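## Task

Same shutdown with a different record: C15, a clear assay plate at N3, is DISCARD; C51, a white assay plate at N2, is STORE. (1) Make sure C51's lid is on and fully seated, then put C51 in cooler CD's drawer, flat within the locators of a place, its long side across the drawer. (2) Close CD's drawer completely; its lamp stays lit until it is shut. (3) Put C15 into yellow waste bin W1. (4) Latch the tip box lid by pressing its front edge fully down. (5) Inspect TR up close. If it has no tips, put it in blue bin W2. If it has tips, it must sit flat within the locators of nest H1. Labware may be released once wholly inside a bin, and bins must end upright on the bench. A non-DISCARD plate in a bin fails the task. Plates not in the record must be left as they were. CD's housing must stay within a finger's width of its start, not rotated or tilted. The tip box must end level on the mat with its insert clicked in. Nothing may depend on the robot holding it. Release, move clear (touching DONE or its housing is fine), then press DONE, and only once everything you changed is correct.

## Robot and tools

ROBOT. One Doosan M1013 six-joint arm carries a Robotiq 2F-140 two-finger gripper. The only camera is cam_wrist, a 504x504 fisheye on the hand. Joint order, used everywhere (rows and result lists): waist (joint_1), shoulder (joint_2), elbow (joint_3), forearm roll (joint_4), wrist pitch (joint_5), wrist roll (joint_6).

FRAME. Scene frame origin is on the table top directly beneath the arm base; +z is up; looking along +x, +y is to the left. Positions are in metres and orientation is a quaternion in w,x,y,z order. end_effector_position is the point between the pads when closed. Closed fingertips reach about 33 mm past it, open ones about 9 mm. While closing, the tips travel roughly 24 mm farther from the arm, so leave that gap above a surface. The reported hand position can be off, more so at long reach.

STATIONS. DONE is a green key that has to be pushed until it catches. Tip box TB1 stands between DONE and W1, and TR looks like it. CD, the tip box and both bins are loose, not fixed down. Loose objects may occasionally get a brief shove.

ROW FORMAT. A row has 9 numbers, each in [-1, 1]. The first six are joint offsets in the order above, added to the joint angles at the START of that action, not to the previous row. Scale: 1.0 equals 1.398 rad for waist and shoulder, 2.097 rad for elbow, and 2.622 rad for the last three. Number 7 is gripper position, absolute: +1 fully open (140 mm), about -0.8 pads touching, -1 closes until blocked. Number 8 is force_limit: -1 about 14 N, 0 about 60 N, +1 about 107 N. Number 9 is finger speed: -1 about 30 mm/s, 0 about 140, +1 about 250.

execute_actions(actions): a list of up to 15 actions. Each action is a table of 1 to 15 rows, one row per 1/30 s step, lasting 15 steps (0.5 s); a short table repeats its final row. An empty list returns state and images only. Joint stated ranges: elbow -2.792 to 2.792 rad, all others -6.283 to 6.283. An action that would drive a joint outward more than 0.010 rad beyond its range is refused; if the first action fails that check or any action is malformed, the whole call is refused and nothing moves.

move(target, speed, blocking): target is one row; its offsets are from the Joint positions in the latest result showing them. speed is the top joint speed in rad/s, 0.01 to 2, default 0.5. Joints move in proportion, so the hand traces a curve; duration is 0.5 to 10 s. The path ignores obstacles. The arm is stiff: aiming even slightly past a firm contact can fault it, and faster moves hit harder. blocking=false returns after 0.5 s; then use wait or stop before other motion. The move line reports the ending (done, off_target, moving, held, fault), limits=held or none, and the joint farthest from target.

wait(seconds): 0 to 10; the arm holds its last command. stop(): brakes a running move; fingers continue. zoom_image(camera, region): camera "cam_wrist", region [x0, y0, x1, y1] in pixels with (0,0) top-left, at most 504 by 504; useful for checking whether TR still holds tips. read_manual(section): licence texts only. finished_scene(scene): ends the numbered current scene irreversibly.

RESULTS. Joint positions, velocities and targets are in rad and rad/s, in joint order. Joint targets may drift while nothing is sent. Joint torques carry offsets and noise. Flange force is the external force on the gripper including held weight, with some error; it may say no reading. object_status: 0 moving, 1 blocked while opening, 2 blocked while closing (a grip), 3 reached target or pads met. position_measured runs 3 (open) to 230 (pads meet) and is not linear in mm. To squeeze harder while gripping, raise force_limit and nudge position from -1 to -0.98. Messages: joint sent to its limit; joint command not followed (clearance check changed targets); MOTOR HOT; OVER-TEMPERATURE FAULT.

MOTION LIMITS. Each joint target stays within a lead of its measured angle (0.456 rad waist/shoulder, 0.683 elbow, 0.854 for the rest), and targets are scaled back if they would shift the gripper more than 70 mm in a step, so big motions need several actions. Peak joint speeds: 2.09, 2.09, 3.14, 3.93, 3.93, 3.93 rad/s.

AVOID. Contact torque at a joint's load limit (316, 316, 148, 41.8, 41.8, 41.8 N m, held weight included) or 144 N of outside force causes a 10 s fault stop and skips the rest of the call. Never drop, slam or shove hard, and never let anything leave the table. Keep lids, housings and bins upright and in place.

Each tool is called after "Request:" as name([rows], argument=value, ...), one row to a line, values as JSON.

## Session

Request:
execute_actions(actions=[])

Scene clock: 0.00 s.
end_effector_position=(+0.3306, +0.1226, +0.1294) position_measured=3 object_status=3 end_effector_quat_wxyz=(+0.056, +0.545, +0.836, -0.020) end_effector_velocity=(+0.000, +0.000, +0.000) end_effector_angular_velocity=(+0.000, +0.000, +0.000)
Joint names: [waist, shoulder, elbow, forearm roll, wrist pitch, wrist roll]
Joint positions: [ 0.343 -0.048  2.461 -0.178  0.706  0.084]
Joint velocities: [ 0.     0.001 -0.001  0.     0.    -0.   ]
Joint torques (N m, as the joint torque sensors report them, + toward a larger angle): no reading
Flange force (N, the push that the arm receives, along the gripper's own x y z axes): no reading
Joint targets: [0.343 -0.048 2.461 -0.178 0.706 0.084]
camera_calibration (this result's frames):
cam_wrist: T_world_to_cam=[[0.978627, 0.203346, 0.030665, -0.350862], [0.162202, -0.854923, 0.492745, 0.00643162], [0.126414, -0.47724, -0.869633, 0.309177], [0, 0, 0, 1]] pos_world=[0.303236, 0.224396, 0.27646]

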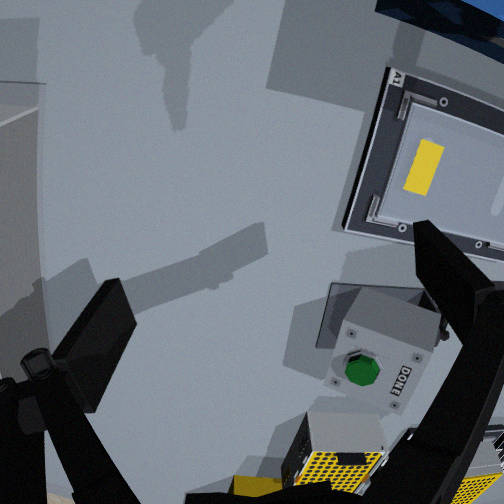

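Request:
move(target=[-0.2454,0.0343,-0.4106,0.068,0.3185,-0.631,1,0,0], speed=0.7)

Scene clock: 8.73 s.
end_effector_position=(+0.5576, +0.0465, +0.5288) position_measured=3 object_status=3 end_effector_quat_wxyz=(+0.001, -0.011, +1.000, +0.001) end_effector_velocity=(+0.001, -0.001, +0.001) end_effector_angular_velocity=(-0.001, -0.001, +0.000)
Joint names: [waist, shoulder, elbow, forearm roll, wrist pitch, wrist roll]
Joint positions: [ 0.    -0.     1.6    0.001  1.541 -1.57 ]
Joint velocities: [-0.001  0.001 -0.002 -0.001  0.001 -0.001]
Joint torques (N m, as the joint torque sensors report them, + toward a larger angle): [  2.64 -45.16 -41.01   4.65  -0.33   0.53]
Flange force (N, the push that the arm receives, along the gripper's own x y z axes): [-6.7 -5.1 -1.6]
Joint targets: [0.000 -0.000 1.600 0.001 1.541 -1.570]
move: done; limits=none; farthest joint: the waist, 0.001 radians from its target (0.344 radians at the start)
camera_calibration (this result's frames):
cam_wrist: T_world_to_cam=[[0.188253, 0.981975, -0.0169088, -0.140073], [0.901774, -0.166006, 0.399055, -0.687147], [0.389055, -0.0903713, -0.916771, 0.451956], [0, 0, 0, 1]] pos_world=[0.470184, 0.0643217, 0.686182]

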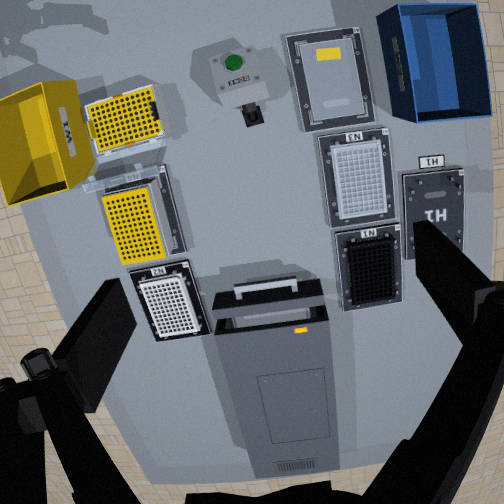

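Request:
move(target=[0.183,0.166,0.2866,0,-0.3173,0.105,0.5,-0.6,0], speed=0.5)

Request:
move(target=[0,0.05,0.0145,0,-0.038,0,0.5,-0.6,0], speed=0.1)

Scene clock: 14.67 s.
end_effector_position=(+0.4774, +0.1723, +0.1041) position_measured=66 object_status=3 end_effector_quat_wxyz=(+0.001, -0.001, +1.000, +0.001) end_effector_velocity=(-0.000, +0.000, -0.000) end_effector_angular_velocity=(+0.000, -0.000, -0.000)
Joint names: [waist, shoulder, elbow, forearm roll, wrist pitch, wrist roll]
Joint positions: [ 0.256  0.232  2.201  0.001  0.709 -1.295]
Joint velocities: [ 0.     0.     0.     0.    -0.001  0.   ]
Joint torques (N m, as the joint torque sensors report them, + toward a larger angle): [  3.84 -54.03 -27.21   3.03  -0.15   0.6 ]
Flange force (N, the push that the arm receives, along the gripper's own x y z axes): [-6.7 -7.1 4.7]
Joint targets: [0.256 0.232 2.201 0.001 0.709 -1.295]
move: done; limits=none; farthest joint: the waist, 0.000 radians from its target (0.255 radians at the start)
camera_calibration (this result's frames):
cam_wrist: T_world_to_cam=[[0.207692, 0.978038, -0.0174852, -0.264267], [0.898879, -0.18377, 0.397801, -0.419843], [0.385851, -0.098337, -0.917305, 0.10818], [0, 0, 0, 1]] pos_world=[0.390533, 0.191947, 0.261627]

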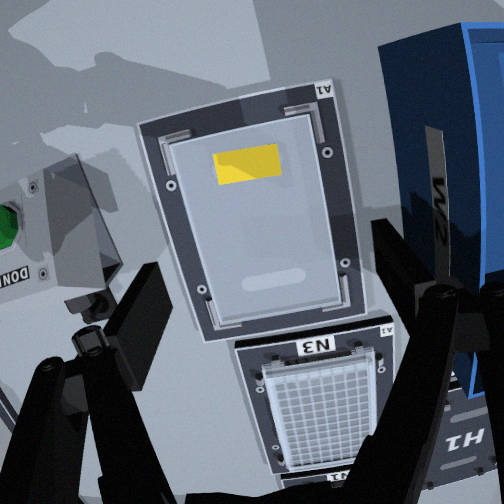

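Scene clock: 16.00 s.
end_effector_position=(+0.4748, +0.1716, +0.0584) position_measured=66 object_status=3 end_effector_quat_wxyz=(+0.000, -0.001, +1.000, +0.001) end_effector_velocity=(-0.000, +0.000, -0.000) end_effector_angular_velocity=(+0.000, -0.001, +0.001)
Joint names: [waist, shoulder, elbow, forearm roll, wrist pitch, wrist roll]
Joint positions: [ 0.256  0.302  2.231  0.001  0.609 -1.295]
Joint velocities: [ 0.     0.     0.001 -0.    -0.002 -0.   ]
Joint torques (N m, as the joint torque sensors report them, + toward a larger angle): [  3.04 -57.47 -23.45   2.61  -0.11   0.54]
Flange force (N, the push that the arm receives, along the gripper's own x y z axes): [-5.8 -5.2 4.5]
Joint targets: [0.256 0.302 2.231 0.001 0.609 -1.295]
move: done; limits=none; farthest joint: the waist, 0.000 radians from its target (0.000 radians at the start)
camera_calibration (this result's frames):
cam_wrist: T_world_to_cam=[[0.207713, 0.978027, -0.0178483, -0.263841], [0.899128, -0.183707, 0.397268, -0.399563], [0.385259, -0.0985656, -0.917529, 0.0675188], [0, 0, 0, 1]] pos_world=[0.388049, 0.191296, 0.215975]

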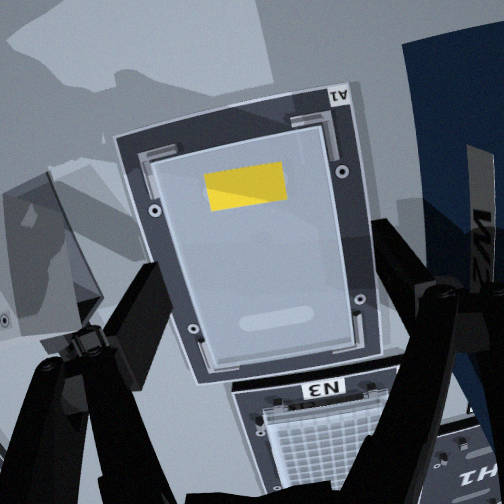

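Request:
move(target=[-0.003,0.0168,0.0031,0,-0.0114,-0.005,0.5,-0.6,-0.8], speed=0.04)

Request:
move(target=[0,0,0,0,0,0,-1,-0.6,-0.8])

Request:
wait(seconds=0.3)

Scene clock: 22.53 s.
end_effector_position=(+0.4755, +0.1696, +0.0446) position_measured=66 object_status=3 end_effector_quat_wxyz=(+0.000, -0.005, +1.000, +0.001) end_effector_velocity=(-0.001, -0.000, -0.001) end_effector_angular_velocity=(-0.001, +0.001, +0.002)
Joint names: [waist, shoulder, elbow, forearm roll, wrist pitch, wrist roll]
Joint positions: [ 0.252  0.325  2.238  0.001  0.579 -1.308]
Joint velocities: [ 0.     0.001  0.002 -0.002 -0.001 -0.001]
Joint torques (N m, as the joint torque sensors report them, + toward a larger angle): [  2.53 -59.51 -22.4    2.41  -0.64   0.74]
Flange force (N, the push that the arm receives, along the gripper's own x y z axes): [-6.6 -4.5 4.9]
Joint targets: [0.252 0.325 2.238 0.001 0.579 -1.308]
move: done; limits=none; farthest joint: the waist, 0.000 radians from its target (0.004 radians at the start)
camera_calibration (this result's frames):
cam_wrist: T_world_to_cam=[[0.199017, 0.979833, -0.0179043, -0.258449], [0.900752, -0.175696, 0.39721, -0.397157], [0.386054, -0.0951788, -0.917553, 0.0534253], [0, 0, 0, 1]] pos_world=[0.38855, 0.188542, 0.202148]

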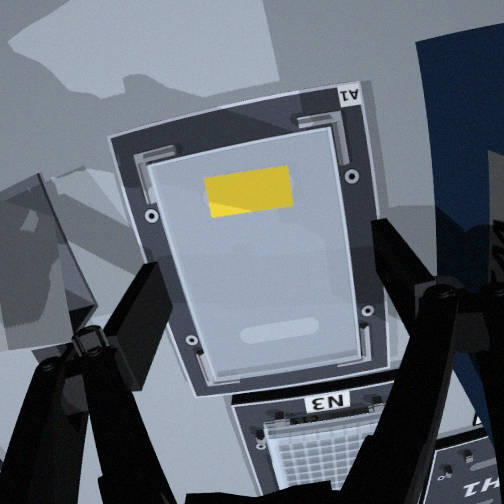

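Scene clock: 23.17 s.
end_effector_position=(+0.4755, +0.1696, +0.0446) position_measured=102 object_status=2 end_effector_quat_wxyz=(+0.000, -0.005, +1.000, +0.001) end_effector_velocity=(+0.000, -0.000, -0.000) end_effector_angular_velocity=(-0.001, -0.000, +0.002)
Joint names: [waist, shoulder, elbow, forearm roll, wrist pitch, wrist roll]
Joint positions: [ 0.252  0.325  2.238  0.     0.579 -1.308]
Joint velocities: [ 0.     0.001 -0.    -0.002  0.     0.   ]
Joint torques (N m, as the joint torque sensors report them, + toward a larger angle): [ 12.84 -45.11 -20.73   6.74  -3.94   0.36]
Flange force (N, the push that the arm receives, along the gripper's own x y z axes): [-2.1 -26.9 -27.2]
Joint targets: [0.252 0.325 2.238 0.001 0.579 -1.308]
move: done; limits=none; farthest joint: the forearm roll, 0.001 radians from its target (0.000 radians at the start)
camera_calibration (this result's frames):
cam_wrist: T_world_to_cam=[[0.19895, 0.979845, -0.0179878, -0.25835], [0.900754, -0.175599, 0.397249, -0.397203], [0.386083, -0.0952353, -0.917535, 0.0533953], [0, 0, 0, 1]] pos_world=[0.388566, 0.18848, 0.202133]

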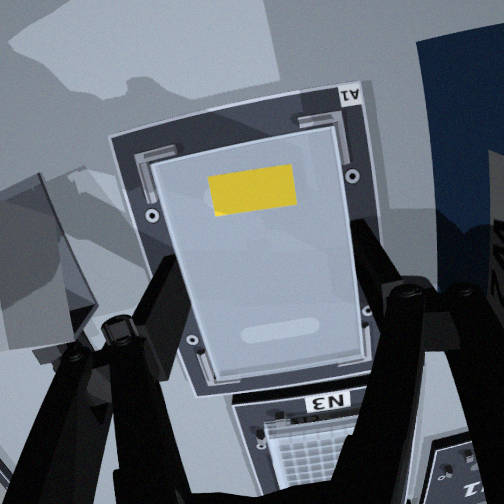

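Scene clock: 23.47 s.
end_effector_position=(+0.4755, +0.1696, +0.0446) position_measured=102 object_status=2 end_effector_quat_wxyz=(+0.000, -0.005, +1.000, +0.001) end_effector_velocity=(-0.000, +0.000, -0.000) end_effector_angular_velocity=(+0.001, +0.000, -0.001)
Joint names: [waist, shoulder, elbow, forearm roll, wrist pitch, wrist roll]
Joint positions: [ 0.252  0.325  2.238  0.001  0.579 -1.308]
Joint velocities: [-0.     0.    -0.     0.002 -0.    -0.   ]
Joint torques (N m, as the joint torque sensors report them, + toward a larger angle): [ 13.34 -45.62 -20.51   7.33  -3.9    0.46]
Flange force (N, the push that the arm receives, along the gripper's own x y z axes): [-2.9 -27.8 -27.4]
Joint targets: [0.252 0.325 2.238 0.001 0.579 -1.308]
wait: 0.30 s; at rest by 0.17 s
camera_calibration (this result's frames):
cam_wrist: T_world_to_cam=[[0.198937, 0.979848, -0.0179528, -0.25839], [0.900761, -0.175602, 0.397233, -0.397183], [0.386075, -0.0951953, -0.917542, 0.0534035], [0, 0, 0, 1]] pos_world=[0.388552, 0.18852, 0.202135]

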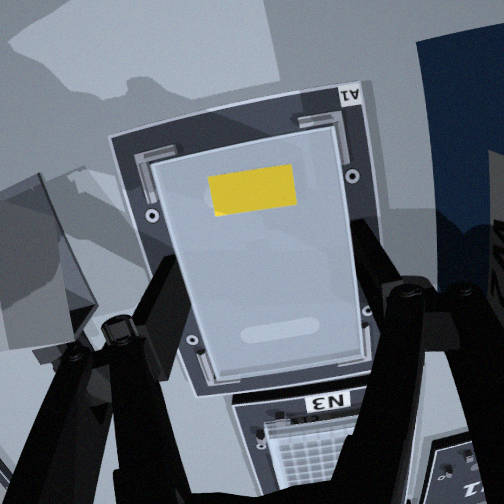

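Request:
move(target=[-0.0018,0,0,0,0,0,-0.98,-0.6,-0.8], speed=0.01)

Request:
move(target=[0,-0.0666,-0.0182,0,0.05,0,-0.98,-0.6,-0.8], speed=0.1)

Request:
move(target=[0,-0.123,-0.065,0,0.117,0,-0.98,-0.6,-0.8], speed=0.3)

Request:
move(target=[-0.388,0.336,-0.254,0,0.024,-0.204,-0.98,-0.6,-0.8], speed=0.4)

Request:
move(target=[0,0.08,-0.008,0,-0.036,0,-0.98,-0.6,-0.8], speed=0.15)

Scene clock: 32.47 s.
end_effector_position=(+0.4759, +0.1684, +0.0446) position_measured=102 object_status=2 end_effector_quat_wxyz=(+0.000, -0.004, +1.000, +0.001) end_effector_velocity=(+0.000, -0.000, +0.000) end_effector_angular_velocity=(-0.000, -0.001, +0.001)
Joint names: [waist, shoulder, elbow, forearm roll, wrist pitch, wrist roll]
Joint positions: [ 0.25   0.325  2.238  0.001  0.579 -1.308]
Joint velocities: [-0.    -0.     0.    -0.001 -0.    -0.   ]
Joint torques (N m, as the joint torque sensors report them, + toward a larger angle): [ -2.76 -47.27 -16.56   0.87  -1.06   0.63]
Flange force (N, the push that the arm receives, along the gripper's own x y z axes): [-1.5 5.2 -19.5]
Joint targets: [0.250 0.325 2.238 0.001 0.579 -1.308]
move: done; limits=none; farthest joint: the waist, 0.000 radians from its target (0.003 radians at the start)
camera_calibration (this result's frames):
cam_wrist: T_world_to_cam=[[0.201488, 0.979328, -0.0178885, -0.258465], [0.90031, -0.177976, 0.397197, -0.397158], [0.385803, -0.0961358, -0.917559, 0.053423], [0, 0, 0, 1]] pos_world=[0.389033, 0.187574, 0.202145]

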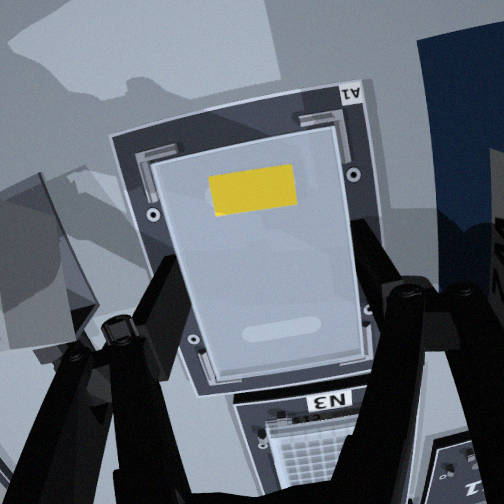

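Scene clock: 34.10 s.
end_effector_position=(+0.4789, +0.1692, +0.1045) position_measured=103 object_status=2 end_effector_quat_wxyz=(+0.000, -0.004, +1.000, +0.001) end_effector_velocity=(+0.001, +0.000, +0.001) end_effector_angular_velocity=(-0.001, -0.000, +0.001)
Joint names: [waist, shoulder, elbow, forearm roll, wrist pitch, wrist roll]
Joint positions: [ 0.25   0.232  2.2    0.001  0.71  -1.308]
Joint velocities: [ 0.    -0.001 -0.001 -0.001  0.002 -0.   ]
Joint torques (N m, as the joint torque sensors report them, + toward a larger angle): [  2.63 -54.72 -26.32   3.08  -0.52   0.67]
Flange force (N, the push that the arm receives, along the gripper's own x y z axes): [-8.4 -3.9 4.1]
Joint targets: [0.250 0.232 2.200 0.001 0.711 -1.308]
move: done; limits=none; farthest joint: the waist, 0.000 radians from its target (0.000 radians at the start)
camera_calibration (this result's frames):
cam_wrist: T_world_to_cam=[[0.201444, 0.979339, -0.0177312, -0.258772], [0.900254, -0.177983, 0.397321, -0.4235], [0.385957, -0.0960008, -0.917508, 0.107187], [0, 0, 0, 1]] pos_world=[0.392016, 0.18834, 0.262023]

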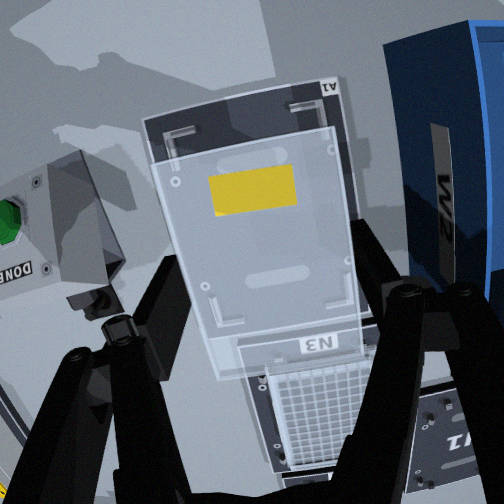

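Scene clock: 35.57 s.
end_effector_position=(+0.4851, +0.1708, +0.2505) position_measured=103 object_status=2 end_effector_quat_wxyz=(+0.001, -0.004, +1.000, +0.001) end_effector_velocity=(+0.000, +0.000, +0.000) end_effector_angular_velocity=(-0.001, -0.001, +0.001)
Joint names: [waist, shoulder, elbow, forearm roll, wrist pitch, wrist roll]
Joint positions: [ 0.25   0.06   2.063  0.001  1.017 -1.308]
Joint velocities: [ 0.    -0.    -0.001 -0.001  0.    -0.   ]
Joint torques (N m, as the joint torque sensors report them, + toward a larger angle): [  2.43 -44.21 -35.3    3.9   -0.37   0.63]
Flange force (N, the push that the arm receives, along the gripper's own x y z axes): [-6.4 -4.2 2.1]
Joint targets: [0.250 0.060 2.063 0.001 1.017 -1.308]
move: done; limits=none; farthest joint: the waist, 0.000 radians from its target (0.000 radians at the start)
camera_calibration (this result's frames):
cam_wrist: T_world_to_cam=[[0.201321, 0.97938, -0.0169032, -0.259135], [0.899706, -0.178065, 0.398524, -0.486827], [0.387297, -0.0954391, -0.917002, 0.238042], [0, 0, 0, 1]] pos_world=[0.397978, 0.189823, 0.407917]

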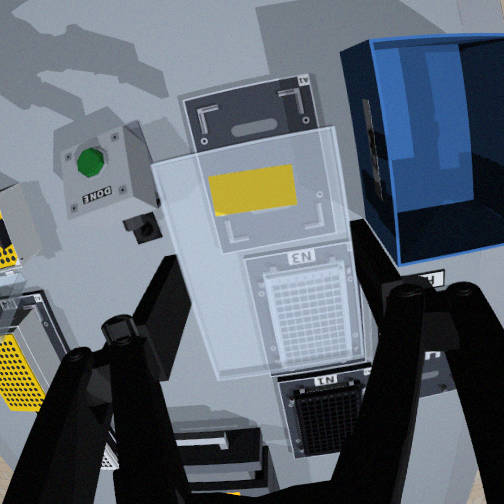

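Scene clock: 37.40 s.
end_effector_position=(+0.7867, -0.1827, +0.1969) position_measured=103 object_status=2 end_effector_quat_wxyz=(+0.001, -0.000, +1.000, +0.001) end_effector_velocity=(+0.001, -0.001, +0.000) end_effector_angular_velocity=(-0.002, -0.002, +0.001)
Joint names: [waist, shoulder, elbow, forearm roll, wrist pitch, wrist roll]
Joint positions: [-0.293  0.53   1.531  0.001  1.08  -1.842]
Joint velocities: [-0.     0.001 -0.002 -0.001 -0.002 -0.001]
Joint torques (N m, as the joint torque sensors report them, + toward a larger angle): [  3.23 -93.15 -36.63   4.1   -0.34   0.39]
Flange force (N, the push that the arm receives, along the gripper's own x y z axes): [-4.9 -5.2 2.0]
Joint targets: [-0.293 0.530 1.531 0.001 1.080 -1.843]
move: done; limits=none; farthest joint: the waist, 0.000 radians from its target (0.542 radians at the start)
camera_calibration (this result's frames):
cam_wrist: T_world_to_cam=[[0.208794, 0.977807, -0.0172986, 0.0194054], [0.898181, -0.184734, 0.398929, -0.799886], [0.38688, -0.0988314, -0.916818, 0.0380345], [0, 0, 0, 1]] pos_world=[0.699675, -0.162982, 0.354304]

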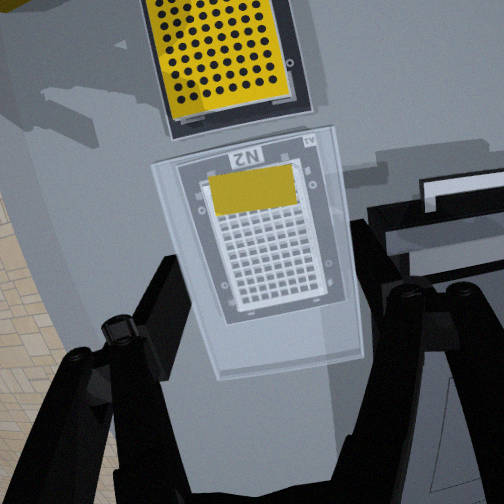

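Scene clock: 38.50 s.
end_effector_position=(+0.8160, -0.1907, +0.1131) position_measured=103 object_status=2 end_effector_quat_wxyz=(+0.001, -0.000, +1.000, +0.001) end_effector_velocity=(+0.000, +0.000, -0.001) end_effector_angular_velocity=(+0.001, -0.001, -0.000)
Joint names: [waist, shoulder, elbow, forearm roll, wrist pitch, wrist roll]
Joint positions: [-0.293  0.642  1.514  0.001  0.986 -1.843]
Joint velocities: [ 0.     0.001  0.001  0.001 -0.002  0.   ]
Joint torques (N m, as the joint torque sensors report them, + toward a larger angle): [  3.56 -98.19 -34.43   3.74  -0.38   0.7 ]
Flange force (N, the push that the arm receives, along the gripper's own x y z axes): [-1.5 -5.3 0.1]
Joint targets: [-0.293 0.642 1.514 0.001 0.986 -1.842]
move: done; limits=none; farthest joint: the wrist roll, 0.001 radians from its target (0.000 radians at the start)
camera_calibration (this result's frames):
cam_wrist: T_world_to_cam=[[0.208823, 0.977801, -0.0172925, 0.0196217], [0.898425, -0.184827, 0.398336, -0.794406], [0.386297, -0.0987178, -0.917077, -0.0504327], [0, 0, 0, 1]] pos_world=[0.729099, -0.170992, 0.270529]

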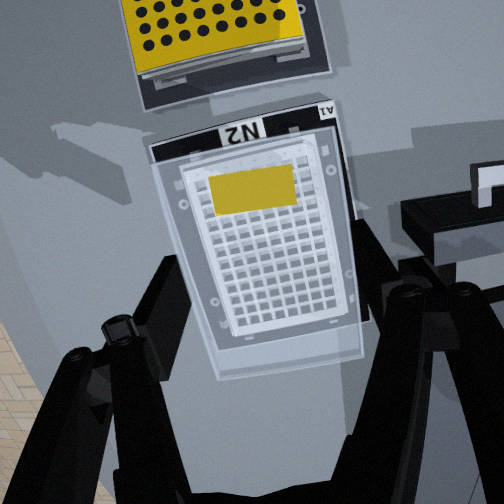

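Request:
move(target=[0.0036,0.0358,-0.0047,0,-0.0155,-0.0076,-0.98,-0.6,-0.8], speed=0.06)

Request:
move(target=[0,0.01,0.003,0,-0.0077,0,-0.98,-0.6,-0.8], speed=0.03)

Request:
zoom_image(camera="cam_wrist", region=[110,90,400,390])

Scene clock: 52.57 s.
end_effector_position=(+0.8284, -0.1896, +0.0755) position_measured=103 object_status=2 end_effector_quat_wxyz=(+0.001, -0.013, +1.000, +0.001) end_effector_velocity=(+0.000, +0.001, -0.000) end_effector_angular_velocity=(+0.001, -0.000, +0.000)
Joint names: [waist, shoulder, elbow, forearm roll, wrist pitch, wrist roll]
Joint positions: [-0.288  0.692  1.504  0.001  0.945 -1.862]
Joint velocities: [ 0.001  0.    -0.     0.001  0.    -0.   ]
Joint torques (N m, as the joint torque sensors report them, + toward a larger angle): [   3.1  -106.11  -33.26    3.63   -0.47    0.68]
Flange force (N, the push that the arm receives, along the gripper's own x y z axes): [-8.3 -6.4 4.2]
Joint targets: [-0.288 0.692 1.504 0.001 0.945 -1.862]
move: done; limits=none; farthest joint: the wrist roll, 0.001 radians from its target (0.020 radians at the start)
camera_calibration (this result's frames):
cam_wrist: T_world_to_cam=[[0.18442, 0.982694, -0.0173765, 0.0364954], [0.902553, -0.162328, 0.398807, -0.789504], [0.389085, -0.0892313, -0.91687, -0.0900862], [0, 0, 0, 1]] pos_world=[0.74089, -0.172061, 0.232897]

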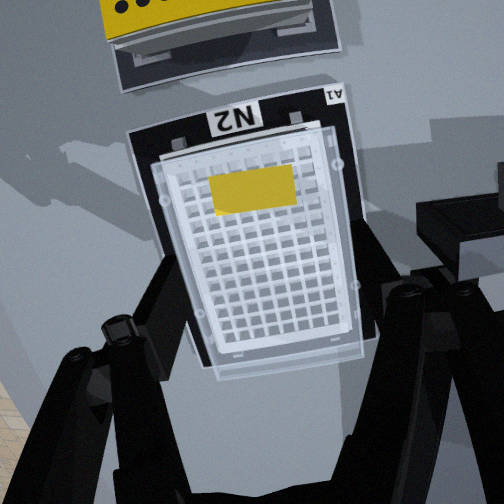

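Scene clock: 53.50 s.
end_effector_position=(+0.8283, -0.1896, +0.0609) position_measured=103 object_status=2 end_effector_quat_wxyz=(+0.001, -0.013, +1.000, +0.001) end_effector_velocity=(-0.000, -0.000, -0.001) end_effector_angular_velocity=(-0.001, +0.000, +0.001)
Joint names: [waist, shoulder, elbow, forearm roll, wrist pitch, wrist roll]
Joint positions: [-0.288  0.706  1.51   0.001  0.925 -1.862]
Joint velocities: [ 0.     0.001  0.001 -0.001 -0.001 -0.   ]
Joint torques (N m, as the joint torque sensors report them, + toward a larger angle): [   2.31 -105.35  -32.62    3.75   -0.44    0.54]
Flange force (N, the push that the arm receives, along the gripper's own x y z axes): [-7.4 -5.4 3.9]
Joint targets: [-0.288 0.706 1.510 0.001 0.925 -1.862]
move: done; limits=none; farthest joint: the waist, 0.000 radians from its target (0.000 radians at the start)
camera_calibration (this result's frames):
cam_wrist: T_world_to_cam=[[0.184419, 0.982694, -0.0173786, 0.0362058], [0.902583, -0.162333, 0.398738, -0.783597], [0.389016, -0.0892205, -0.9169, -0.103421], [0, 0, 0, 1]] pos_world=[0.740816, -0.17201, 0.218253]

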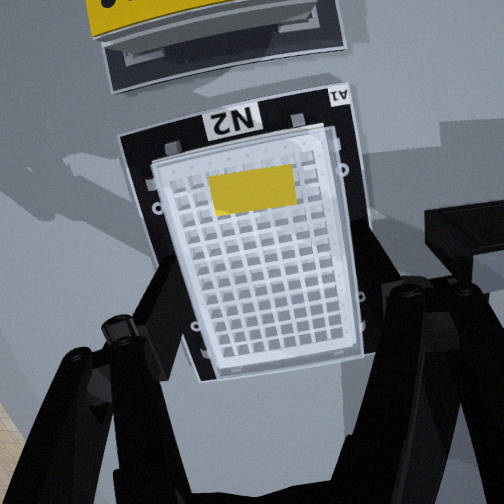

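Region (110, 90, 400, 390) of cam_wrist's 504x504 image, scaled by 1.680, with more detail than that image has; it fills the left 487 columns of this view, and the rest is white.

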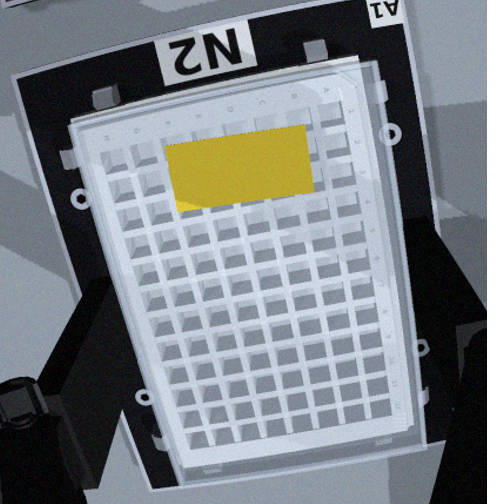

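Shift −y 2.5 mm, then lower.

Request:
move(target=[-0.0021,0,0,0,0,-0.002,-0.98,-0.6,-0.8], speed=0.01)

Request:
move(target=[0,0.0034,0.001,0,-0.0026,0,-0.98,-0.6,-0.8], speed=0.01)

Request:
zoom_image(camera="cam_wrist", region=[110,90,400,390])

Scene clock: 59.10 s.
end_effector_position=(+0.8277, -0.1920, +0.0608) position_measured=103 object_status=2 end_effector_quat_wxyz=(+0.001, -0.014, +1.000, +0.001) end_effector_velocity=(-0.001, -0.000, +0.001) end_effector_angular_velocity=(+0.000, +0.000, -0.001)
Joint names: [waist, shoulder, elbow, forearm roll, wrist pitch, wrist roll]
Joint positions: [-0.291  0.706  1.51   0.001  0.925 -1.868]
Joint velocities: [-0.001 -0.002  0.     0.     0.002  0.   ]
Joint torques (N m, as the joint torque sensors report them, + toward a larger angle): [   3.22 -102.88  -32.74    3.67   -0.42    0.66]
Flange force (N, the push that the arm receives, along the gripper's own x y z axes): [-3.3 -5.7 0.9]
Joint targets: [-0.291 0.706 1.510 0.001 0.925 -1.868]
move: done; limits=none; farthest joint: the waist, 0.000 radians from its target (0.003 radians at the start)
camera_calibration (this result's frames):
cam_wrist: T_world_to_cam=[[0.182164, 0.983114, -0.0173837, 0.0406276], [0.902955, -0.160261, 0.398733, -0.783371], [0.389214, -0.0883315, -0.916902, -0.103459], [0, 0, 0, 1]] pos_world=[0.740216, -0.174624, 0.2182]

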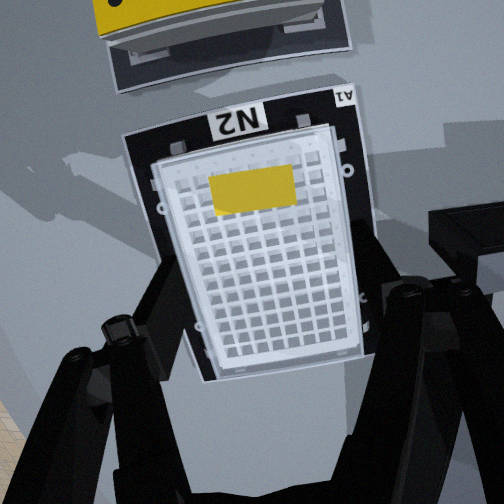

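Scene clock: 60.00 s.
end_effector_position=(+0.8276, -0.1920, +0.0559) position_measured=103 object_status=2 end_effector_quat_wxyz=(+0.001, -0.014, +1.000, +0.001) end_effector_velocity=(-0.000, +0.001, +0.001) end_effector_angular_velocity=(+0.001, -0.002, -0.002)
Joint names: [waist, shoulder, elbow, forearm roll, wrist pitch, wrist roll]
Joint positions: [-0.291  0.71   1.512  0.001  0.918 -1.868]
Joint velocities: [-0.    -0.003  0.002  0.003 -0.001  0.   ]
Joint torques (N m, as the joint torque sensors report them, + toward a larger angle): [   2.92 -102.68  -32.23    3.66    0.04    0.58]
Flange force (N, the push that the arm receives, along the gripper's own x y z axes): [-3.1 -4.8 1.0]
Joint targets: [-0.291 0.710 1.512 0.001 0.918 -1.868]
move: done; limits=none; farthest joint: the waist, 0.000 radians from its target (0.000 radians at the start)
camera_calibration (this result's frames):
cam_wrist: T_world_to_cam=[[0.182163, 0.983115, -0.0173848, 0.0405328], [0.902964, -0.160261, 0.398713, -0.781339], [0.389195, -0.0883286, -0.916911, -0.107941], [0, 0, 0, 1]] pos_world=[0.740147, -0.174601, 0.213263]

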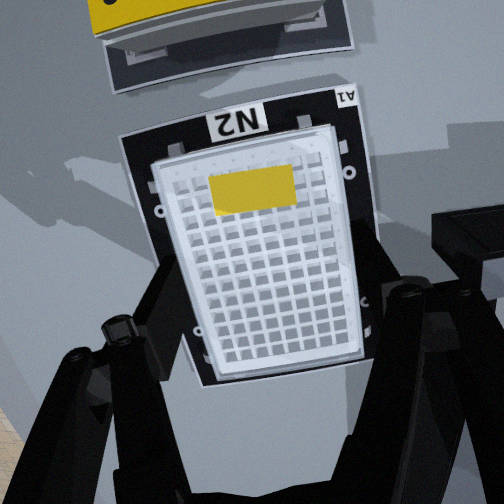

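Region (110, 90, 400, 390) of cam_wrist's 504x504 image, scaled by 1.680, with more detail than that image has; it fills the left 487 columns of this view, and the rest is white.

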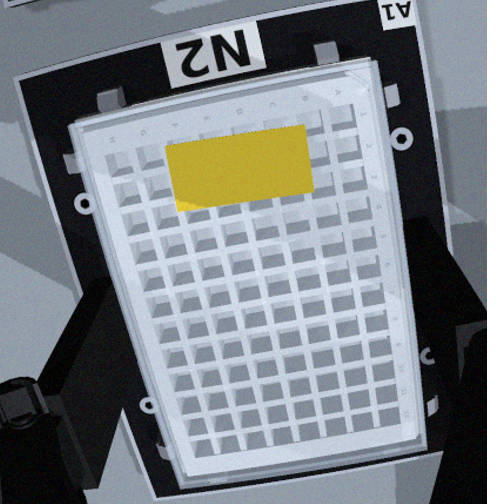

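Request:
move(target=[0,0.002,0.0004,0,-0.0014,0,-0.98,-0.6,-0.8], speed=0.01)

Request:
move(target=[0,0.0012,0.0003,0,-0.0009,0,-0.98,-0.6,-0.8], speed=0.01)

Scene clock: 64.53 s.
end_effector_position=(+0.8278, -0.1920, +0.0533) position_measured=103 object_status=2 end_effector_quat_wxyz=(+0.001, -0.014, +1.000, +0.001) end_effector_velocity=(-0.000, -0.000, -0.000) end_effector_angular_velocity=(+0.001, -0.000, -0.001)
Joint names: [waist, shoulder, elbow, forearm roll, wrist pitch, wrist roll]
Joint positions: [-0.291  0.713  1.513  0.001  0.915 -1.868]
Joint velocities: [-0.001 -0.     0.     0.001 -0.    -0.   ]
Joint torques (N m, as the joint torque sensors report them, + toward a larger angle): [  1.45 -69.42 -20.8    3.58  -4.26   0.53]
Flange force (N, the push that the arm receives, along the gripper's own x y z axes): [6.2 -0.9 -42.1]
Joint targets: [-0.291 0.713 1.513 0.001 0.915 -1.868]
move: done; limits=none; farthest joint: the waist, 0.000 radians from its target (0.000 radians at the start)
camera_calibration (this result's frames):
cam_wrist: T_world_to_cam=[[0.182163, 0.983114, -0.0174067, 0.040492], [0.902873, -0.160232, 0.39893, -0.780383], [0.389405, -0.0883863, -0.916816, -0.110551], [0, 0, 0, 1]] pos_world=[0.74026, -0.174622, 0.210668]

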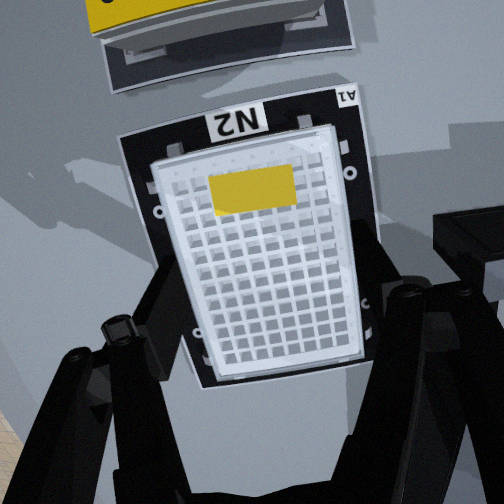

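Scene clock: 65.23 s.
end_effector_position=(+0.8278, -0.1920, +0.0516) position_measured=103 object_status=2 end_effector_quat_wxyz=(+0.001, -0.014, +1.000, +0.001) end_effector_velocity=(-0.000, -0.000, +0.001) end_effector_angular_velocity=(-0.000, -0.001, -0.000)
Joint names: [waist, shoulder, elbow, forearm roll, wrist pitch, wrist roll]
Joint positions: [-0.291  0.715  1.514  0.001  0.912 -1.868]
Joint velocities: [-0.    -0.002  0.001  0.     0.    -0.   ]
Joint torques (N m, as the joint torque sensors report them, + toward a larger angle): [  0.82 -66.83 -16.28   2.7   -2.51   0.49]
Flange force (N, the push that the arm receives, along the gripper's own x y z axes): [0.1 -1.6 -43.4]
Joint targets: [-0.291 0.715 1.514 0.001 0.912 -1.868]
move: done; limits=none; farthest joint: the waist, 0.000 radians from its target (0.000 radians at the start)
camera_calibration (this result's frames):
cam_wrist: T_world_to_cam=[[0.182178, 0.983112, -0.0174005, 0.0404447], [0.902832, -0.160239, 0.399021, -0.77972], [0.389494, -0.0884026, -0.916777, -0.112181], [0, 0, 0, 1]] pos_world=[0.740282, -0.17462, 0.208984]

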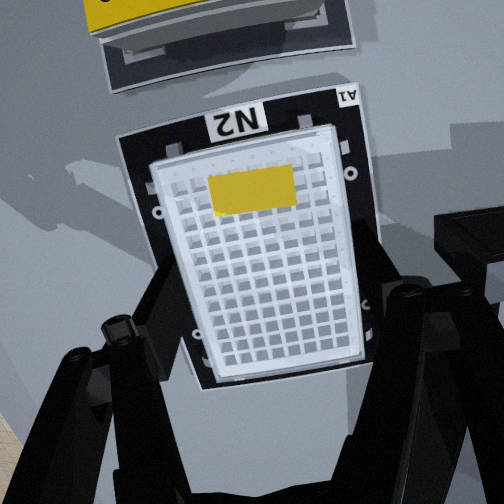

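Request:
move(target=[0,0,0,0,0,0,0.45,-0.6,-0.8])

Request:
move(target=[0,-0.132,-0.007,0,0.076,0,0.45,-0.6,-0.8], speed=0.2)

Request:
move(target=[0.1545,-0.03,0.04,0,-0.016,-0.5046,0,-0.6,0], speed=0.6)

Scene clock: 74.37 s.
end_effector_position=(+0.8278, -0.1920, +0.0516) position_measured=72 object_status=3 end_effector_quat_wxyz=(+0.001, -0.014, +1.000, +0.001) end_effector_velocity=(-0.002, +0.001, -0.001) end_effector_angular_velocity=(+0.000, +0.004, +0.001)
Joint names: [waist, shoulder, elbow, forearm roll, wrist pitch, wrist roll]
Joint positions: [-0.291  0.715  1.514  0.001  0.912 -1.868]
Joint velocities: [ 0.001  0.     0.002 -0.001  0.001  0.   ]
Joint torques (N m, as the joint torque sensors report them, + toward a larger angle): [   2.69 -103.59  -32.46    3.66   -0.47    0.55]
Flange force (N, the push that the arm receives, along the gripper's own x y z axes): [-3.9 -4.9 2.1]
Joint targets: [-0.291 0.715 1.514 0.001 0.912 -1.868]
move: done; limits=none; farthest joint: the waist, 0.000 radians from its target (0.000 radians at the start)
camera_calibration (this result's frames):
cam_wrist: T_world_to_cam=[[0.182168, 0.983113, -0.0174161, 0.0404587], [0.902824, -0.160221, 0.399047, -0.779714], [0.389518, -0.0884171, -0.916765, -0.11223], [0, 0, 0, 1]] pos_world=[0.740289, -0.174625, 0.208959]

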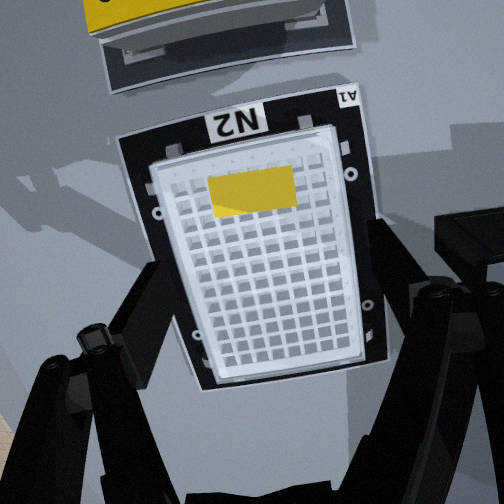

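Scene clock: 75.77 s.
end_effector_position=(+0.7949, -0.1832, +0.2124) position_measured=72 object_status=3 end_effector_quat_wxyz=(+0.001, -0.014, +1.000, +0.001) end_effector_velocity=(-0.000, -0.001, +0.002) end_effector_angular_velocity=(-0.001, -0.000, +0.000)
Joint names: [waist, shoulder, elbow, forearm roll, wrist pitch, wrist roll]
Joint positions: [-0.291  0.53   1.499  0.001  1.111 -1.868]
Joint velocities: [-0.    -0.002 -0.001 -0.001  0.002  0.   ]
Joint torques (N m, as the joint torque sensors report them, + toward a larger angle): [  2.99 -92.35 -37.1    4.12  -0.56   0.47]
Flange force (N, the push that the arm receives, along the gripper's own x y z axes): [-4.0 -5.5 1.4]
Joint targets: [-0.291 0.530 1.499 0.001 1.111 -1.868]
move: done; limits=none; farthest joint: the waist, 0.000 radians from its target (0.000 radians at the start)
camera_calibration (this result's frames):
cam_wrist: T_world_to_cam=[[0.182067, 0.983134, -0.0173094, 0.0406818], [0.902852, -0.160175, 0.399001, -0.81274], [0.389499, -0.0882729, -0.916787, 0.0488451], [0, 0, 0, 1]] pos_world=[0.707352, -0.165864, 0.369769]

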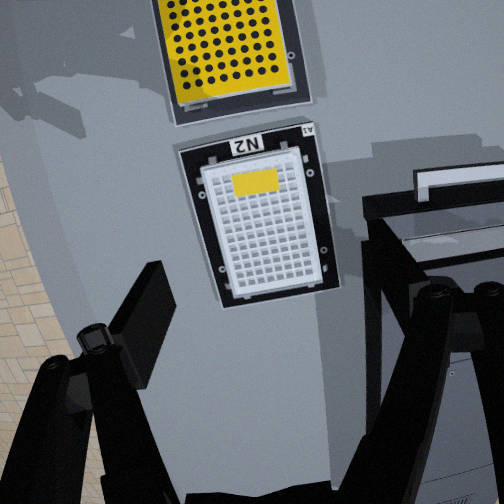

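Scene clock: 78.47 s.
end_effector_position=(+0.7822, -0.0068, +0.2046) position_measured=129 object_status=3 end_effector_quat_wxyz=(-0.002, +0.706, -0.709, +0.000) end_effector_velocity=(+0.000, +0.001, +0.000) end_effector_angular_velocity=(-0.001, -0.001, +0.004)
Joint names: [waist, shoulder, elbow, forearm roll, wrist pitch, wrist roll]
Joint positions: [-0.075  0.488  1.583  0.001  1.069 -3.19 ]
Joint velocities: [ 0.002  0.    -0.001 -0.001  0.    -0.001]
Joint torques (N m, as the joint torque sensors report them, + toward a larger angle): [  2.61 -89.12 -36.06   4.03  -0.35   0.25]
Flange force (N, the push that the arm receives, along the gripper's own x y z axes): [3.4 -7.5 2.4]
Joint targets: [-0.075 0.488 1.583 0.001 1.069 -3.190]
move: done; limits=none; farthest joint: the waist, 0.000 radians from its target (0.216 radians at the start)
camera_calibration (this result's frames):
cam_wrist: T_world_to_cam=[[-0.976704, 0.213509, -0.0215267, 0.77141], [0.187355, 0.897351, 0.399573, -0.203142], [0.104629, 0.386232, -0.916448, 0.288151], [0, 0, 0, 1]] pos_world=[0.76135, -0.0937063, 0.361852]

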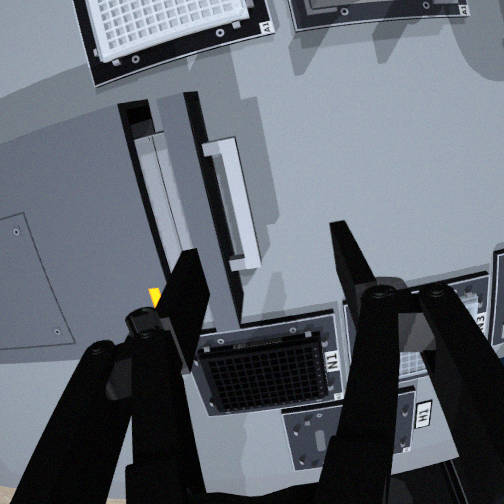

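Request:
move(target=[0,0.0687,-0.0118,0,-0.0267,0,0,-0.6,0], speed=0.1)

Scene clock: 88.80 s.
end_effector_position=(+0.8126, -0.0083, +0.1400) position_measured=129 object_status=3 end_effector_quat_wxyz=(-0.001, +0.706, -0.709, -0.000) end_effector_velocity=(+0.001, +0.000, -0.001) end_effector_angular_velocity=(+0.001, -0.001, -0.001)
Joint names: [waist, shoulder, elbow, forearm roll, wrist pitch, wrist roll]
Joint positions: [-0.075  0.584  1.558  0.001  0.999 -3.19 ]
Joint velocities: [ 0.     0.001  0.     0.001 -0.002  0.   ]
Joint torques (N m, as the joint torque sensors report them, + toward a larger angle): [  2.54 -95.24 -34.59   3.98  -0.53   0.46]
Flange force (N, the push that the arm receives, along the gripper's own x y z axes): [3.6 -5.5 1.5]
Joint targets: [-0.075 0.584 1.558 0.001 0.999 -3.190]
move: done; limits=none; farthest joint: the waist, 0.000 radians from its target (0.000 radians at the start)
camera_calibration (this result's frames):
cam_wrist: T_world_to_cam=[[-0.976724, 0.213538, -0.0202698, 0.799887], [0.187892, 0.897329, 0.399371, -0.182096], [0.10347, 0.386267, -0.916565, 0.227334], [0, 0, 0, 1]] pos_world=[0.791962, -0.0952175, 0.297304]

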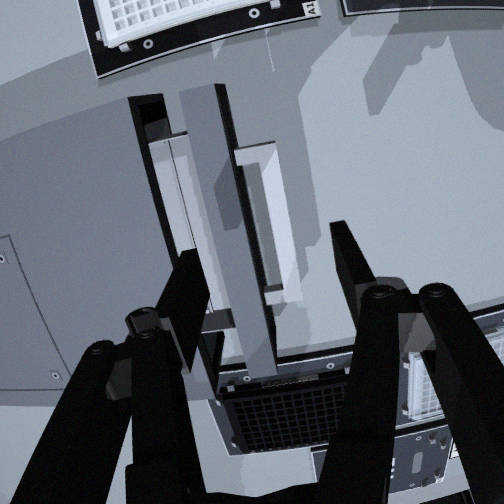

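Request:
move(target=[0,-0.0047,0.0055,0,-0.0019,0,0,-0.6,0], speed=0.03)

Request:
move(target=[0,0.0281,0.0117,0,-0.024,0,0,-0.6,0], speed=0.03)

Request:
move(target=[0,-0.062,0.072,0,-0.0245,0,0,-0.6,0], speed=0.05)

Scene clock: 103.27 s.
end_effector_position=(+0.8077, -0.0081, +0.1399) position_measured=129 object_status=3 end_effector_quat_wxyz=(-0.001, +0.706, -0.709, -0.000) end_effector_velocity=(-0.002, -0.000, -0.000) end_effector_angular_velocity=(+0.000, +0.002, -0.001)
Joint names: [waist, shoulder, elbow, forearm roll, wrist pitch, wrist roll]
Joint positions: [-0.075  0.578  1.57   0.001  0.994 -3.19 ]
Joint velocities: [-0.001 -0.001  0.003  0.     0.001  0.   ]
Joint torques (N m, as the joint torque sensors report them, + toward a larger angle): [  2.44 -94.6  -34.85   3.89  -0.2    0.56]
Flange force (N, the push that the arm receives, along the gripper's own x y z axes): [3.6 -4.2 2.1]
Joint targets: [-0.075 0.578 1.570 0.001 0.994 -3.190]
move: done; limits=none; farthest joint: the waist, 0.000 radians from its target (0.000 radians at the start)
camera_calibration (this result's frames):
cam_wrist: T_world_to_cam=[[-0.976721, 0.213555, -0.0202819, 0.795075], [0.187903, 0.897327, 0.399371, -0.181376], [0.103487, 0.386263, -0.916565, 0.227629], [0, 0, 0, 1]] pos_world=[0.78709, -0.0949626, 0.297198]

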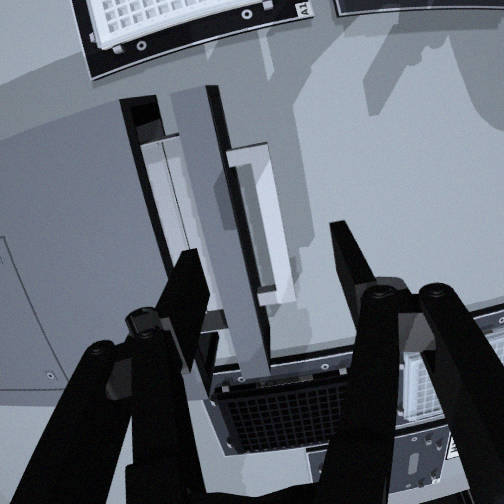

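Scene clock: 115.37 s.
end_effector_position=(+0.8104, -0.0081, +0.1037) position_measured=128 object_status=3 end_effector_quat_wxyz=(-0.003, +0.706, -0.709, +0.002) end_effector_velocity=(+0.000, -0.000, +0.001) end_effector_angular_velocity=(+0.001, -0.002, -0.001)
Joint names: [waist, shoulder, elbow, forearm roll, wrist pitch, wrist roll]
Joint positions: [-0.075  0.612  1.589  0.001  0.936 -3.19 ]
Joint velocities: [-0.    -0.002 -0.     0.001  0.     0.   ]
Joint torques (N m, as the joint torque sensors report them, + toward a larger angle): [  0.96 -73.59 -21.87   3.12  -0.25   0.6 ]
Flange force (N, the push that the arm receives, along the gripper's own x y z axes): [2.1 -2.5 -25.4]
Joint targets: [-0.075 0.612 1.589 0.001 0.936 -3.190]
FORCE FAULT: contact force on the arm reached its limit, and the arm stopped for 10 seconds. The contact can be on any part of the arm, not only on its tool. That time counts as 20 of the actions that you can send in this scene. The arm's remaining commands of this call were not run. The arm holds still and accepts commands again. Move the arm away from the contact; if what it grips holds it there, let go first. Pushing or pulling that hard again can fault the arm again.
move: fault; limits=none; farthest joint: the shoulder, 0.006 radians from its target (0.040 radians at the start)
camera_calibration (this result's frames):
cam_wrist: T_world_to_cam=[[-0.976575, 0.213591, -0.0260703, 0.79741], [0.185603, 0.897452, 0.400164, -0.165558], [0.108868, 0.385952, -0.916073, 0.189802], [0, 0, 0, 1]] pos_world=[0.788795, -0.0949938, 0.260912]

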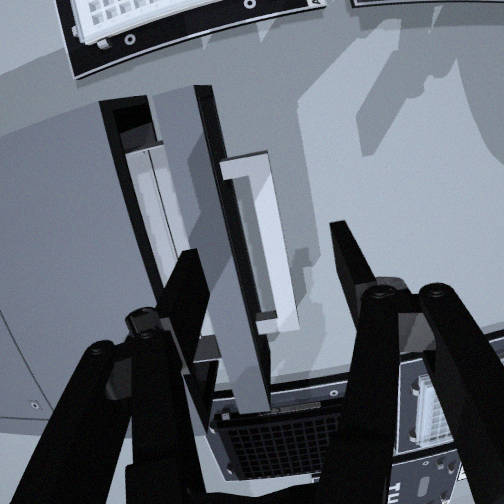

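not run: a fault stop came before this call.

Request:
move(target=[0,-0.003,0,0,0.0035,0,0,-0.6,0], speed=0.02)

Request:
move(target=[0,0,0,0,0,0,0.18,-0.6,-0.5])

Request:
move(target=[0,0.0035,0.0012,0,-0.0028,0,0.18,-0.6,-0.5], speed=0.02)

Scene clock: 121.93 s.
end_effector_position=(+0.8080, -0.0080, +0.1070) position_measured=129 object_status=3 end_effector_quat_wxyz=(-0.001, +0.706, -0.709, -0.000) end_effector_velocity=(-0.000, -0.000, -0.000) end_effector_angular_velocity=(-0.001, +0.002, +0.000)
Joint names: [waist, shoulder, elbow, forearm roll, wrist pitch, wrist roll]
Joint positions: [-0.075  0.607  1.589  0.001  0.945 -3.19 ]
Joint velocities: [-0.     0.001 -0.001 -0.001  0.002  0.   ]
Joint torques (N m, as the joint torque sensors report them, + toward a larger angle): [  3.9  -95.54 -33.48   3.76  -0.23   0.65]
Flange force (N, the push that the arm receives, along the gripper's own x y z axes): [5.6 -4.5 2.4]
Joint targets: [-0.075 0.607 1.589 0.001 0.945 -3.190]
move: done; limits=none; farthest joint: the waist, 0.000 radians from its target (0.000 radians at the start)
camera_calibration (this result's frames):
cam_wrist: T_world_to_cam=[[-0.976695, 0.213584, -0.0211745, 0.794699], [0.187572, 0.897348, 0.399479, -0.16808], [0.104323, 0.386197, -0.916498, 0.196803], [0, 0, 0, 1]] pos_world=[0.787174, -0.0949135, 0.264341]

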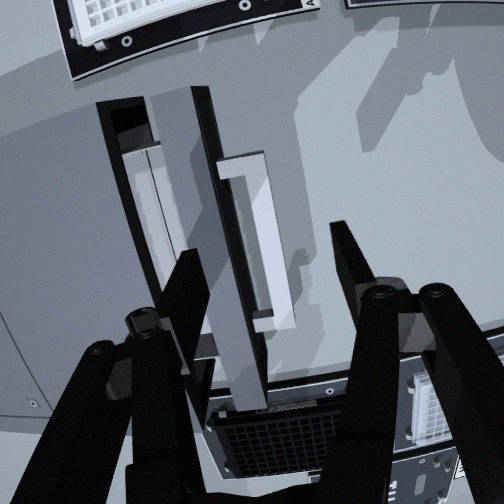

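Scene clock: 122.43 s.
end_effector_position=(+0.8080, -0.0080, +0.1070) position_measured=107 object_status=3 end_effector_quat_wxyz=(-0.001, +0.706, -0.709, -0.000) end_effector_velocity=(+0.001, +0.000, +0.001) end_effector_angular_velocity=(+0.001, -0.003, -0.001)
Joint names: [waist, shoulder, elbow, forearm roll, wrist pitch, wrist roll]
Joint positions: [-0.075  0.607  1.589  0.001  0.945 -3.19 ]
Joint velocities: [ 0.    -0.001 -0.001  0.002 -0.001 -0.   ]
Joint torques (N m, as the joint torque sensors report them, + toward a larger angle): [  2.8  -96.06 -33.53   3.86  -0.34   0.61]
Flange force (N, the push that the arm receives, along the gripper's own x y z axes): [4.3 -5.0 2.2]
Joint targets: [-0.075 0.607 1.589 0.001 0.945 -3.190]
move: done; limits=none; farthest joint: the waist, 0.000 radians from its target (0.000 radians at the start)
camera_calibration (this result's frames):
cam_wrist: T_world_to_cam=[[-0.976695, 0.213584, -0.0211642, 0.794694], [0.187576, 0.897348, 0.399477, -0.168085], [0.104314, 0.386198, -0.916499, 0.196818], [0, 0, 0, 1]] pos_world=[0.787172, -0.0949133, 0.264348]

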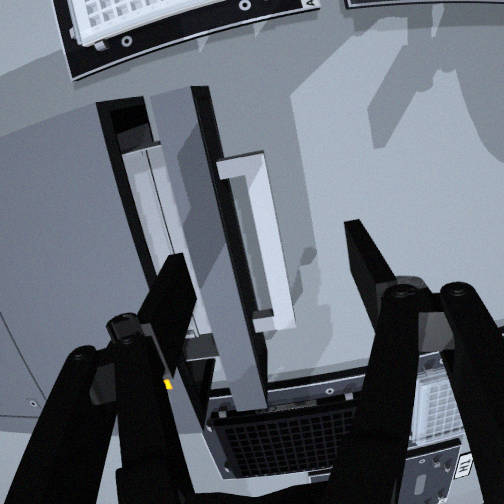

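Scene clock: 123.13 s.
end_effector_position=(+0.8080, -0.0080, +0.1020) position_measured=107 object_status=3 end_effector_quat_wxyz=(-0.001, +0.706, -0.709, -0.000) end_effector_velocity=(+0.000, -0.002, +0.000) end_effector_angular_velocity=(-0.001, -0.001, -0.001)
Joint names: [waist, shoulder, elbow, forearm roll, wrist pitch, wrist roll]
Joint positions: [-0.075  0.612  1.591  0.001  0.937 -3.19 ]
Joint velocities: [-0.002 -0.    -0.    -0.001 -0.001 -0.   ]
Joint torques (N m, as the joint torque sensors report them, + toward a larger angle): [  2.43 -96.63 -32.92   3.65  -0.35   0.51]
Flange force (N, the push that the arm receives, along the gripper's own x y z axes): [3.9 -6.3 2.2]
Joint targets: [-0.075 0.612 1.591 0.001 0.937 -3.190]
move: done; limits=none; farthest joint: the waist, 0.000 radians from its target (0.000 radians at the start)
camera_calibration (this result's frames):
cam_wrist: T_world_to_cam=[[-0.976696, 0.213588, -0.0211092, 0.794616], [0.187602, 0.897347, 0.399467, -0.166102], [0.104263, 0.386197, -0.916505, 0.192229], [0, 0, 0, 1]] pos_world=[0.787216, -0.0949073, 0.259305]

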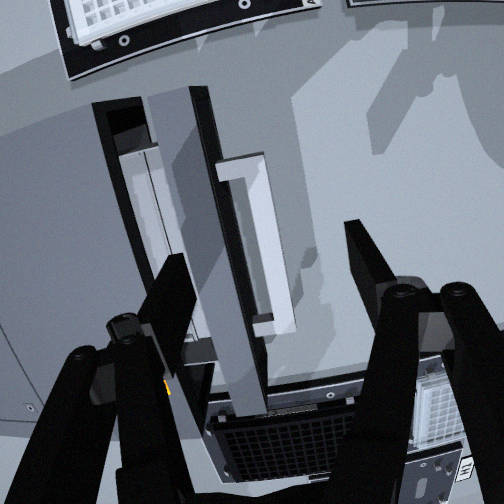

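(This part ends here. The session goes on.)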